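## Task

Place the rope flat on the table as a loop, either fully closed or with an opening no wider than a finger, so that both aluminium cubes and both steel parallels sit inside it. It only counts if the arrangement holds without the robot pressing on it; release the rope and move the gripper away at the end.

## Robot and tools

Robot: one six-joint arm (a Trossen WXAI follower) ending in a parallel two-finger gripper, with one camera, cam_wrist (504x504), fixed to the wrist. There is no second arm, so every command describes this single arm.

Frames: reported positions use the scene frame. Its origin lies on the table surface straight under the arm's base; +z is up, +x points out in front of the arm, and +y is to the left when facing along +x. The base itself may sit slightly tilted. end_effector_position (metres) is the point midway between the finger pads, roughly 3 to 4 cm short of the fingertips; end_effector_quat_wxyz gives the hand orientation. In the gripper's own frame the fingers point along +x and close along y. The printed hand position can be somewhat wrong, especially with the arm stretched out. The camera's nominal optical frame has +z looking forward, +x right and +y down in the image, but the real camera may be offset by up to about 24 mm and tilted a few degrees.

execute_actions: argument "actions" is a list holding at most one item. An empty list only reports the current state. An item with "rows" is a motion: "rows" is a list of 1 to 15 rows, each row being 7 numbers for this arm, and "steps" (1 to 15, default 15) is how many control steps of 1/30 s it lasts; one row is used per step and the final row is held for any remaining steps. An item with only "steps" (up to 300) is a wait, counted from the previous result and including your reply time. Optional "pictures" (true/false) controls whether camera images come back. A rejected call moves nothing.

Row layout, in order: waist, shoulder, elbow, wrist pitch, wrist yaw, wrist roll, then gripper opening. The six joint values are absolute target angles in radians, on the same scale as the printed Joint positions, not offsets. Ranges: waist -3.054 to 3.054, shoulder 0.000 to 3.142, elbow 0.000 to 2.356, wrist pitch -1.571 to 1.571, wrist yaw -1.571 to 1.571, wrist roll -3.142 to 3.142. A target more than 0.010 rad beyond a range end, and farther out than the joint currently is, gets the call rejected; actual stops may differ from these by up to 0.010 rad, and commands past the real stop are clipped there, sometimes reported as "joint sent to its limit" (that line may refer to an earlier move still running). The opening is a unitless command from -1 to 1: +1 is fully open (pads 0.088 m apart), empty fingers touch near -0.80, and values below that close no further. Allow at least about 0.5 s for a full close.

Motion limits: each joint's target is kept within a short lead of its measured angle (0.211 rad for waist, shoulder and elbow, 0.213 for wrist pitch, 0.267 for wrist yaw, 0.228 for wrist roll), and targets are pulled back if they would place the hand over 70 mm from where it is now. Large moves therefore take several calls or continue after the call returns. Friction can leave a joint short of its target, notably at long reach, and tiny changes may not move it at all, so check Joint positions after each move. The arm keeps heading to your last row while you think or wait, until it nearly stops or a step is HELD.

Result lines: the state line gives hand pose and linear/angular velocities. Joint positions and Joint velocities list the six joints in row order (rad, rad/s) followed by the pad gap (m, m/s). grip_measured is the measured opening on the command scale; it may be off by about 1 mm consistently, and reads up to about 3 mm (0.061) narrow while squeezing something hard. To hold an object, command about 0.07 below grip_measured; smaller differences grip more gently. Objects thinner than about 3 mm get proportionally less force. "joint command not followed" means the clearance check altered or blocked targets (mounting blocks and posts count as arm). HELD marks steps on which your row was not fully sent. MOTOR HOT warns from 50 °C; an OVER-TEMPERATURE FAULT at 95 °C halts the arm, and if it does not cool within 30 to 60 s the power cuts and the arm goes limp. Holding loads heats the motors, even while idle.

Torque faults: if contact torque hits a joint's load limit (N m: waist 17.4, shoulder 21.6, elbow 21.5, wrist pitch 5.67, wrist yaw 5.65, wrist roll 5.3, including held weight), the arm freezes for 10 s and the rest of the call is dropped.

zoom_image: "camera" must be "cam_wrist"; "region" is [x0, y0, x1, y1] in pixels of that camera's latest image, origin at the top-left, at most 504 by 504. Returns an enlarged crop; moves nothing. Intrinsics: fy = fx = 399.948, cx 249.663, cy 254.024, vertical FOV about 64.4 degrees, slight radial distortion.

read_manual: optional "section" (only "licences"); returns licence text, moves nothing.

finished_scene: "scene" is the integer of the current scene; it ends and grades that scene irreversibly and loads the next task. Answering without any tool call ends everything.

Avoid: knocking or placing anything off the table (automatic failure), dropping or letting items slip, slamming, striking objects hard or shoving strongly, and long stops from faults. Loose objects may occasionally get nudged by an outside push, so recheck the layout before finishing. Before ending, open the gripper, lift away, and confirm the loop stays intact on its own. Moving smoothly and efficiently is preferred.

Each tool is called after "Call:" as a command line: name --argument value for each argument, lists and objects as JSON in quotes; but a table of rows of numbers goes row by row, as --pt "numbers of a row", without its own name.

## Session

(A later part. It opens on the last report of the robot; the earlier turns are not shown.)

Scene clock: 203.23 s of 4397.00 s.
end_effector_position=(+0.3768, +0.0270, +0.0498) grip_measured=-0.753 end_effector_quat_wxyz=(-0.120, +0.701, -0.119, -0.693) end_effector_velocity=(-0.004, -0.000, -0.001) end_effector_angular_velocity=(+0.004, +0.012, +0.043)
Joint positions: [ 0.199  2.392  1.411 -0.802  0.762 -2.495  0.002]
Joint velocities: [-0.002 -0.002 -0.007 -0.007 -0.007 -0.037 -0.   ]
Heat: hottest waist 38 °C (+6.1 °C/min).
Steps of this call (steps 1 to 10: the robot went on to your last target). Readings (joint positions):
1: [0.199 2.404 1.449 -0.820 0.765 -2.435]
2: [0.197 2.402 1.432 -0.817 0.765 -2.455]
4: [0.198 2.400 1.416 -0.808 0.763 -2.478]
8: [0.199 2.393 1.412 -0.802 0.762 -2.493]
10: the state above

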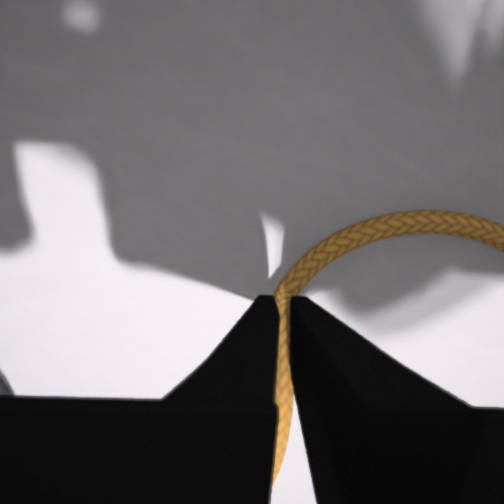

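Call:
execute_actions --actions '[{"rows":[[0.19,2.385,1.4,-0.8,0.76,-2.5,-0.3],[0.19,2.385,1.4,-0.8,0.76,-2.5,-0.3],[0.19,2.385,1.4,-0.8,0.76,-2.5,-0.3],[0.19,2.385,1.4,-0.8,0.76,-2.5,-0.3],[0.22,2.37,1.44,-0.87,0.75,-2.46,-0.3],[0.25,2.35,1.48,-0.94,0.74,-2.4,-0.3],[0.29,2.33,1.53,-1.01,0.73,-2.33,-0.3],[0.33,2.31,1.58,-1.08,0.72,-2.26,0.2],[0.37,2.29,1.63,-1.15,0.71,0.7,1],[0.41,2.27,1.68,-1.22,0.7,0.7,1],[0.45,2.25,1.73,-1.29,0.69,0.7,1],[0.48,2.23,1.78,-1.36,0.68,0.7,1],[0.51,2.21,1.83,-1.43,0.67,0.7,1],[0.54,2.19,1.88,-1.5,0.66,0.7,1],[0.56,2.17,1.92,-1.55,0.65,0.7,1]]}]' --pictures false

Call:
execute_actions --actions '[{"steps":46}]'

Scene clock: 214.37 s of 4397.00 s.
end_effector_position=(+0.3923, +0.0272, +0.2069) grip_measured=+0.552 end_effector_quat_wxyz=(-0.247, +0.717, -0.162, -0.632) end_effector_velocity=(-0.004, -0.026, +0.614) end_effector_angular_velocity=(+0.671, -0.711, -0.906)
Joint positions: [ 0.441  2.265  1.723 -1.237  0.691 -2.071  0.066]
Joint velocities: [ 0.862 -0.549  1.14  -1.165 -0.286  1.253  0.175]
Heat: hottest waist 37 °C (+4.0 °C/min).
Steps of this call (steps 1 to 30: the robot went on to your last target; steps 31 to 140: nothing new was sent; then 5.97 s passed at rest; steps 141 to 155: all 15 steps of this action). Readings (joint positions):
141: [0.199 2.392 1.410 -0.802 0.762 -2.497]
142: [0.199 2.392 1.410 -0.802 0.762 -2.497]
144: [0.197 2.392 1.410 -0.802 0.762 -2.497]
148: [0.234 2.375 1.469 -0.953 0.741 -2.384]
155: the state above

Scene clock: 215.90 s of 4397.00 s.
end_effector_position=(+0.3648, -0.0029, +0.2991) grip_measured=+1.000 end_effector_quat_wxyz=(+0.769, +0.083, +0.633, +0.011) end_effector_velocity=(-0.001, -0.003, -0.001) end_effector_angular_velocity=(+0.006, +0.012, -0.078)
Joint positions: [ 0.563  2.166  1.921 -1.548  0.652  0.689  0.088]
Joint velocities: [-0.002 -0.002 -0.002 -0.007  0.007  0.081  0.   ]
Heat: hottest waist 37 °C (+4.0 °C/min).
Steps of this call (steps 1 to 46: the robot went on to your last target). Readings (joint positions):
1: [0.470 2.247 1.763 -1.281 0.682 -2.024]
2: [0.497 2.231 1.805 -1.334 0.673 -1.964]
4: [0.544 2.197 1.871 -1.449 0.662 -1.829]
8: [0.574 2.152 1.919 -1.528 0.655 -1.552]
46: the state above

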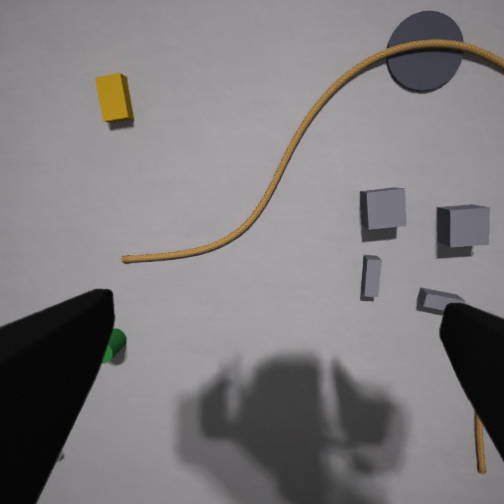

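Call:
execute_actions --actions '[{"rows":[[0.56,2.2,1.905,-1.52,0.652,2.24,0.1],[0.56,2.235,1.89,-1.49,0.652,2.24,0.1],[0.555,2.27,1.87,-1.455,0.652,2.24,0.1],[0.55,2.305,1.855,-1.42,0.652,2.24,0.1],[0.545,2.34,1.835,-1.39,0.652,2.24,0.1],[0.54,2.375,1.82,-1.355,0.652,2.24,0.1],[0.535,2.41,1.8,-1.32,0.652,2.24,0.1],[0.53,2.445,1.78,-1.29,0.652,2.24,0.1],[0.527,2.48,1.765,-1.255,0.652,2.24,0.1],[0.523,2.515,1.745,-1.22,0.652,2.24,0.1],[0.52,2.55,1.725,-1.185,0.652,2.24,0.1],[0.515,2.59,1.705,-1.15,0.652,2.24,0.1],[0.51,2.627,1.686,-1.118,0.652,2.24,0.1]]}]' --pictures false

Call:
execute_actions --actions '[{"steps":15}]'

Scene clock: 240.53 s of 4397.00 s.
end_effector_position=(+0.3606, +0.1310, +0.1329) grip_measured=+0.106 end_effector_quat_wxyz=(+0.629, +0.341, +0.618, -0.327) end_effector_velocity=(-0.173, +0.152, -0.354) end_effector_angular_velocity=(-0.327, +0.658, -1.601)
Joint positions: [ 0.519  2.585  1.716 -1.154  0.652  1.676  0.044]
Joint velocities: [-0.11   0.779 -0.418  0.359 -0.081  2.029 -0.002]
Heat: hottest waist 35 °C (-2.0 °C/min).
Steps of this call (steps 1 to 30: the robot went on to your last target; steps 31 to 90: nothing new was sent; then 21.13 s passed at rest; steps 91 to 105: all 15 steps of this action). Readings (joint positions):
91: [0.563 2.169 1.921 -1.547 0.652 0.751]
92: [0.563 2.178 1.919 -1.533 0.652 0.823]
94: [0.562 2.209 1.908 -1.483 0.654 0.961]
98: [0.551 2.337 1.847 -1.365 0.654 1.218]
105: the state above

Scene clock: 241.03 s of 4397.00 s.
end_effector_position=(+0.3518, +0.1392, +0.1128) grip_measured=+0.103 end_effector_quat_wxyz=(+0.512, +0.486, +0.511, -0.491) end_effector_velocity=(-0.000, +0.002, +0.001) end_effector_angular_velocity=(+0.009, -0.002, -0.054)
Joint positions: [ 0.512  2.625  1.687 -1.119  0.651  2.233  0.044]
Joint velocities: [ 0.002 -0.002 -0.002  0.007 -0.007  0.051 -0.   ]
Heat: hottest waist 35 °C (-2.0 °C/min).
Steps of this call (steps 1 to 15: the robot went on to your last target). Readings (joint positions):
1: [0.516 2.607 1.704 -1.145 0.650 1.744]
2: [0.514 2.622 1.694 -1.138 0.649 1.813]
4: [0.512 2.632 1.686 -1.129 0.649 1.950]
8: [0.512 2.625 1.687 -1.120 0.651 2.170]
15: the state above

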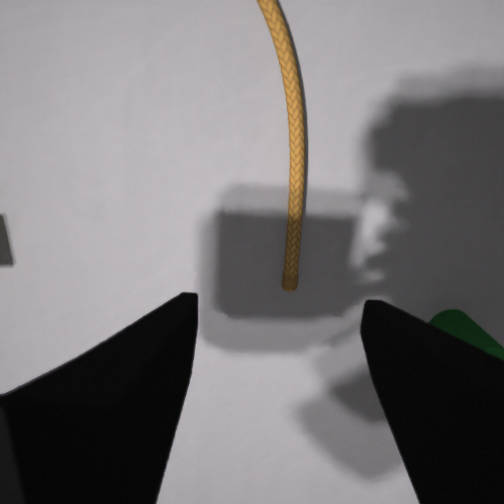

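Call:
execute_actions --actions '[{"rows":[[0.5,2.63,1.665,-1.087,0.656,2.23,0.1],[0.49,2.633,1.643,-1.055,0.66,2.22,0.1],[0.48,2.636,1.622,-1.024,0.665,2.205,0.1],[0.47,2.639,1.6,-0.992,0.669,2.195,0.1],[0.46,2.642,1.579,-0.96,0.673,2.18,0.1],[0.45,2.645,1.557,-0.93,0.678,2.17,0.1],[0.44,2.648,1.536,-0.898,0.682,2.16,0.1],[0.43,2.651,1.514,-0.867,0.686,2.15,0.1],[0.42,2.654,1.493,-0.835,0.69,2.14,0.1],[0.41,2.657,1.471,-0.804,0.695,2.13,0.1]]}]' --pictures false

Call:
execute_actions --actions '[{"rows":[[0.41,2.657,1.471,-0.804,0.695,2.13,0.1],[0.41,2.657,1.471,-0.804,0.695,2.13,0.1],[0.41,2.657,1.471,-0.804,0.695,2.13,-0.83]]}]'

Scene clock: 254.03 s of 4397.00 s.
end_effector_position=(+0.3416, +0.1385, +0.0449) grip_measured=+0.103 end_effector_quat_wxyz=(+0.507, +0.494, +0.506, -0.493) end_effector_velocity=(+0.020, +0.018, +0.006) end_effector_angular_velocity=(+0.054, -0.109, -0.036)
Joint positions: [ 0.416  2.649  1.486 -0.816  0.692  2.136  0.044]
Joint velocities: [ 0.022 -0.002 -0.002  0.139  0.007 -0.037 -0.   ]
Heat: hottest waist 35 °C (-3.0 °C/min).
Steps of this call (steps 1 to 15: the robot went on to your last target; steps 16 to 90: nothing new was sent; then 9.50 s passed at rest; steps 91 to 105: all 15 steps of this action). Readings (joint positions):
91: [0.512 2.625 1.685 -1.114 0.651 2.237]
92: [0.510 2.625 1.679 -1.096 0.653 2.235]
94: [0.502 2.625 1.655 -1.048 0.659 2.219]
98: [0.462 2.630 1.574 -0.936 0.675 2.176]
105: the state above

Scene clock: 254.53 s of 4397.00 s.
end_effector_position=(+0.3419, +0.1390, +0.0441) grip_measured=-0.758 end_effector_quat_wxyz=(+0.508, +0.496, +0.504, -0.492) end_effector_velocity=(-0.002, -0.001, -0.000) end_effector_angular_velocity=(+0.003, +0.010, +0.010)
Joint positions: [ 0.415  2.649  1.481 -0.805  0.694  2.134  0.002]
Joint velocities: [-0.002 -0.002 -0.002 -0.007 -0.007 -0.007 -0.   ]
Heat: hottest waist 35 °C (-3.0 °C/min).
Steps of this call (steps 1 to 15: all 15 steps of this action). Readings (joint positions):
1: [0.416 2.649 1.486 -0.810 0.692 2.136]
2: [0.416 2.649 1.486 -0.808 0.693 2.135]
4: [0.416 2.649 1.482 -0.807 0.693 2.134]
8: [0.415 2.649 1.481 -0.805 0.694 2.134]
15: the state above

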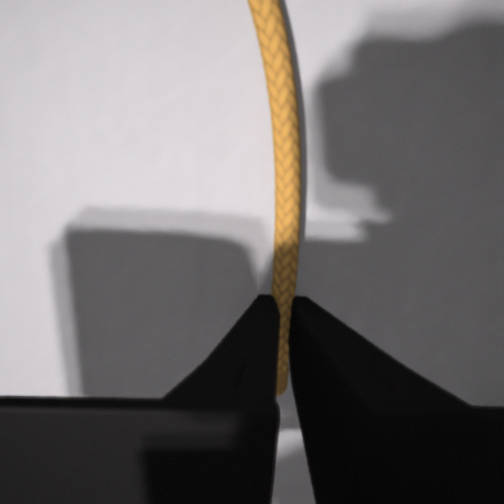

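Call:
execute_actions --actions '[{"rows":[[0.43,2.64,1.49,-0.84,0.69,2.1,-0.83],[0.45,2.625,1.5,-0.88,0.68,2.04,-0.83],[0.465,2.605,1.495,-0.91,0.675,1.975,-0.83],[0.475,2.58,1.47,-0.92,0.67,1.91,-0.83],[0.48,2.555,1.435,-0.915,0.67,1.845,-0.83],[0.485,2.53,1.4,-0.91,0.67,1.78,-0.83],[0.485,2.5,1.365,-0.9,0.67,1.715,-0.83],[0.49,2.47,1.33,-0.895,0.665,1.65,-0.83],[0.49,2.44,1.295,-0.89,0.665,1.585,-0.83],[0.495,2.41,1.26,-0.885,0.665,1.52,-0.83],[0.5,2.38,1.225,-0.88,0.66,1.455,-0.83],[0.5,2.35,1.19,-0.87,0.66,1.39,-0.83],[0.505,2.32,1.155,-0.865,0.66,1.325,-0.83],[0.51,2.29,1.12,-0.86,0.66,1.26,-0.83],[0.515,2.26,1.085,-0.855,0.655,1.195,-0.83]]}]' --pictures false

Call:
execute_actions --actions '[{"rows":[[0.515,2.23,1.05,-0.85,0.655,1.13,-0.83],[0.52,2.2,1.015,-0.845,0.655,1.065,-0.83],[0.52,2.17,0.98,-0.84,0.655,1.0,-0.83],[0.52,2.14,0.945,-0.835,0.655,0.935,-0.83],[0.52,2.11,0.91,-0.83,0.655,0.87,-0.83],[0.515,2.08,0.875,-0.83,0.655,0.805,-0.83],[0.51,2.05,0.84,-0.825,0.66,0.74,-0.83],[0.5,2.025,0.815,-0.82,0.665,0.675,-0.83],[0.485,2.0,0.795,-0.82,0.67,0.61,-0.83],[0.47,1.98,0.78,-0.82,0.675,0.545,-0.83],[0.455,1.96,0.77,-0.82,0.68,0.48,-0.83],[0.44,1.94,0.76,-0.82,0.685,0.415,-0.83],[0.425,1.92,0.75,-0.82,0.69,0.35,-0.83],[0.41,1.9,0.74,-0.82,0.695,0.285,-0.83],[0.395,1.88,0.735,-0.82,0.7,0.22,-0.83]]}]'

Call:
execute_actions --actions '[{"rows":[[0.38,1.86,0.73,-0.825,0.705,0.155,-0.83],[0.365,1.84,0.725,-0.83,0.71,0.09,-0.83],[0.35,1.82,0.72,-0.83,0.715,0.025,-0.83],[0.335,1.8,0.72,-0.835,0.72,-0.04,-0.83],[0.32,1.78,0.72,-0.84,0.725,-0.105,-0.83],[0.3,1.76,0.72,-0.845,0.73,-0.17,-0.83],[0.28,1.74,0.72,-0.85,0.735,-0.235,-0.83],[0.26,1.72,0.72,-0.85,0.74,-0.3,-0.83],[0.24,1.7,0.72,-0.855,0.745,-0.365,-0.83],[0.22,1.685,0.72,-0.855,0.75,-0.43,-0.83],[0.2,1.67,0.72,-0.86,0.755,-0.495,-0.83],[0.18,1.65,0.725,-0.86,0.76,-0.56,-0.83],[0.16,1.635,0.73,-0.865,0.765,-0.625,-0.83],[0.14,1.62,0.735,-0.865,0.77,-0.69,-0.83],[0.12,1.605,0.74,-0.87,0.77,-0.755,-0.83]]}]' --pictures false

Call:
execute_actions --actions '[{"rows":[[0.1,1.59,0.745,-0.87,0.775,-0.82,-0.83],[0.08,1.575,0.75,-0.87,0.775,-0.885,-0.83],[0.06,1.56,0.755,-0.875,0.78,-0.95,-0.83],[0.04,1.545,0.76,-0.875,0.78,-1.015,-0.83],[0.02,1.53,0.765,-0.88,0.78,-1.3,-0.83]]}]'

Scene clock: 275.87 s of 4397.00 s.
end_effector_position=(+0.2835, +0.0925, +0.0951) grip_measured=-0.758 end_effector_quat_wxyz=(+0.674, +0.233, +0.663, -0.228) end_effector_velocity=(-0.199, -0.139, +0.033) end_effector_angular_velocity=(+0.009, +0.032, +1.999)
Joint positions: [ 0.503  2.333  1.176 -0.868  0.663  1.346  0.002]
Joint velocities: [ 0.09  -0.857 -1.057  0.139 -0.095 -1.897 -0.   ]
Heat: hottest waist 35 °C (-2.0 °C/min).
Steps of this call (steps 1 to 15: the robot went on to your last target; steps 16 to 90: nothing new was sent; then 17.83 s passed at rest; steps 91 to 105: all 15 steps of this action). Readings (joint positions):
91: [0.416 2.649 1.481 -0.809 0.694 2.127]
92: [0.419 2.647 1.484 -0.827 0.693 2.105]
94: [0.436 2.634 1.483 -0.876 0.683 2.022]
98: [0.483 2.542 1.408 -0.895 0.673 1.792]
105: the state above

Scene clock: 276.37 s of 4397.00 s.
end_effector_position=(+0.2128, +0.0126, +0.0904) grip_measured=-0.758 end_effector_quat_wxyz=(+0.703, -0.085, +0.701, +0.084) end_effector_velocity=(-0.018, -0.156, -0.018) end_effector_angular_velocity=(+0.027, +0.032, +1.399)
Joint positions: [ 0.432  1.933  0.766 -0.823  0.686  0.37   0.002]
Joint velocities: [-0.452 -0.632 -0.295 -0.007  0.139 -1.927  0.   ]
Heat: hottest waist 35 °C (-2.0 °C/min).
Steps of this call (steps 1 to 15: all 15 steps of this action). Readings (joint positions):
1: [0.506 2.304 1.141 -0.863 0.662 1.280]
2: [0.510 2.274 1.105 -0.858 0.660 1.215]
4: [0.516 2.215 1.035 -0.848 0.659 1.085]
8: [0.517 2.094 0.898 -0.832 0.658 0.825]
15: the state above

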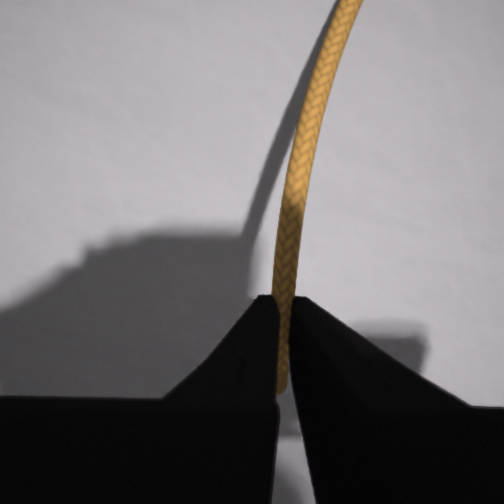

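Scene clock: 276.87 s of 4397.00 s.
end_effector_position=(+0.2174, -0.0702, +0.0866) grip_measured=-0.758 end_effector_quat_wxyz=(+0.638, -0.301, +0.640, +0.305) end_effector_velocity=(-0.011, -0.167, -0.026) end_effector_angular_velocity=(+0.002, +0.104, +1.211)
Joint positions: [ 0.17   1.646  0.732 -0.861  0.76  -0.605  0.002]
Joint velocities: [-0.603 -0.476  0.007 -0.066  0.095 -1.927  0.   ]
Heat: hottest waist 35 °C (-2.0 °C/min).
Steps of this call (steps 1 to 15: all 15 steps of this action). Readings (joint positions):
1: [0.417 1.912 0.757 -0.823 0.691 0.305]
2: [0.403 1.892 0.750 -0.823 0.696 0.240]
4: [0.374 1.852 0.740 -0.827 0.706 0.112]
8: [0.308 1.772 0.732 -0.842 0.726 -0.149]
15: the state above

Scene clock: 277.37 s of 4397.00 s.
end_effector_position=(+0.2182, -0.1130, +0.0840) grip_measured=-0.758 end_effector_quat_wxyz=(+0.541, -0.445, +0.550, +0.454) end_effector_velocity=(-0.003, -0.004, -0.001) end_effector_angular_velocity=(-0.005, +0.009, +0.118)
Joint positions: [ 0.025  1.535  0.76  -0.879  0.779 -1.287  0.002]
Joint velocities: [-0.012 -0.007 -0.002 -0.007  0.007 -0.125  0.   ]
Heat: hottest waist 35 °C (-2.0 °C/min).
Steps of this call (steps 1 to 15: all 15 steps of this action). Readings (joint positions):
1: [0.150 1.630 0.732 -0.864 0.764 -0.670]
2: [0.129 1.615 0.734 -0.866 0.767 -0.735]
4: [0.090 1.585 0.741 -0.870 0.772 -0.864]
8: [0.032 1.540 0.758 -0.876 0.779 -1.137]
15: the state above

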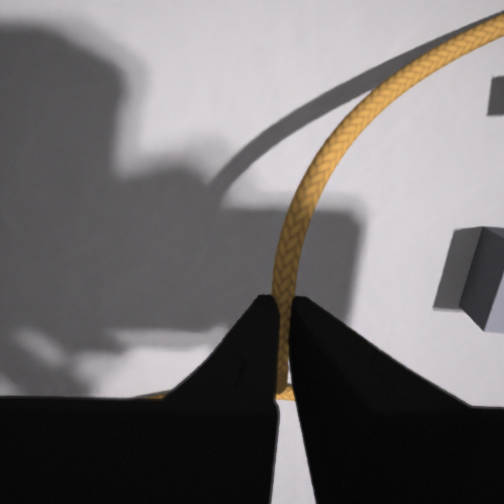

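Call:
execute_actions --actions '[{"rows":[[-0.005,1.51,0.77,-0.875,0.78,-1.34,-0.83],[-0.035,1.49,0.77,-0.865,0.78,-1.385,-0.83],[-0.065,1.47,0.77,-0.855,0.78,-1.43,-0.83],[-0.095,1.45,0.77,-0.84,0.777,-1.475,-0.83],[-0.125,1.43,0.765,-0.82,0.775,-1.52,-0.83],[-0.155,1.415,0.76,-0.795,0.772,-1.56,-0.83],[-0.185,1.405,0.745,-0.76,0.77,-1.6,-0.83],[-0.21,1.405,0.73,-0.72,0.766,-1.64,-0.83],[-0.235,1.405,0.71,-0.68,0.763,-1.68,-0.83],[-0.26,1.405,0.692,-0.64,0.76,-1.71,-0.83]]}]' --pictures false

Call:
execute_actions --actions '[{"rows":[[-0.26,1.405,0.692,-0.64,0.76,-1.71,-0.83],[-0.26,1.405,0.692,-0.64,0.76,-1.71,-0.4],[-0.26,1.405,0.692,-0.64,0.76,-1.71,-0.4],[-0.26,1.405,0.692,-0.64,0.76,-1.71,-0.4],[-0.26,1.405,0.692,-0.64,0.76,-1.71,-0.4],[-0.26,1.405,0.692,-0.64,0.76,-1.71,-0.4],[-0.225,1.405,0.73,-0.7,0.765,-1.66,-0.4],[-0.19,1.405,0.77,-0.77,0.77,-1.61,-0.4],[-0.15,1.41,0.82,-0.85,0.77,-1.55,-0.4],[-0.11,1.42,0.88,-0.93,0.77,-1.49,0],[-0.07,1.44,0.94,-1.0,0.77,-1.43,0.5],[-0.03,1.46,1.0,-1.07,0.77,-1.37,1],[0.01,1.48,1.06,-1.14,0.77,-1.3,1],[0.05,1.51,1.12,-1.2,0.77,-1.24,1],[0.3,1.9,1.9,-1.55,0.75,0.35,1]]}]' --pictures false

Call:
execute_actions --actions '[{"steps":32}]'

Scene clock: 289.53 s of 4397.00 s.
end_effector_position=(+0.2101, -0.1651, +0.0507) grip_measured=-0.758 end_effector_quat_wxyz=(+0.542, -0.452, +0.545, +0.453) end_effector_velocity=(-0.001, +0.006, -0.015) end_effector_angular_velocity=(+0.021, -0.027, +0.079)
Joint positions: [-0.252  1.409  0.702 -0.654  0.763 -1.696  0.002]
Joint velocities: [-0.042 -0.002 -0.061  0.125 -0.037 -0.154 -0.   ]
Heat: hottest waist 33 °C (-3.0 °C/min).
Steps of this call (steps 1 to 15: the robot went on to your last target; steps 16 to 90: nothing new was sent; then 8.67 s passed at rest; steps 91 to 105: all 15 steps of this action). Readings (joint positions):
91: [0.022 1.532 0.760 -0.879 0.779 -1.306]
92: [0.013 1.526 0.760 -0.877 0.779 -1.327]
94: [-0.029 1.499 0.760 -0.863 0.778 -1.391]
98: [-0.143 1.429 0.757 -0.786 0.776 -1.547]
105: the state above

Scene clock: 290.03 s of 4397.00 s.
end_effector_position=(+0.2494, -0.1669, +0.1339) grip_measured=+0.226 end_effector_quat_wxyz=(+0.567, -0.437, +0.546, +0.435) end_effector_velocity=(+0.286, +0.149, +0.420) end_effector_angular_velocity=(-0.040, -0.002, +0.167)
Joint positions: [ 0.002  1.496  1.044 -1.118  0.77  -1.311  0.05 ]
Joint velocities: [ 1.609  1.409  2.054 -2.205  0.037  2.073  0.175]
Heat: hottest waist 33 °C (-3.0 °C/min).
Steps of this call (steps 1 to 15: all 15 steps of this action). Readings (joint positions):
1: [-0.254 1.409 0.701 -0.649 0.763 -1.699]
2: [-0.254 1.409 0.701 -0.646 0.763 -1.702]
4: [-0.255 1.409 0.701 -0.643 0.763 -1.704]
8: [-0.241 1.409 0.716 -0.688 0.763 -1.675]
15: the state above

Scene clock: 291.10 s of 4397.00 s.
end_effector_position=(+0.3665, -0.1553, +0.2855) grip_measured=+1.000 end_effector_quat_wxyz=(+0.785, +0.071, +0.615, -0.015) end_effector_velocity=(-0.002, +0.001, +0.000) end_effector_angular_velocity=(+0.010, +0.006, -0.013)
Joint positions: [ 0.304  1.896  1.897 -1.548  0.752  0.344  0.088]
Joint velocities: [ 0.002 -0.002 -0.002 -0.007 -0.007  0.022  0.   ]
Heat: hottest waist 33 °C (-3.0 °C/min).
Steps of this call (steps 1 to 32: the robot went on to your last target). Readings (joint positions):
1: [0.060 1.545 1.115 -1.182 0.770 -1.243]
2: [0.120 1.604 1.186 -1.239 0.766 -1.174]
4: [0.229 1.733 1.316 -1.367 0.753 -1.036]
8: [0.304 1.886 1.543 -1.510 0.745 -0.763]
32: the state above

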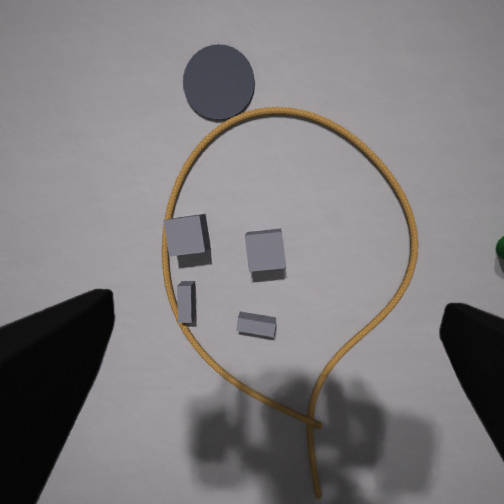

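Closed loop, all four inside.

Call:
finished_scene --scene 2

The scene is finished: the task was done.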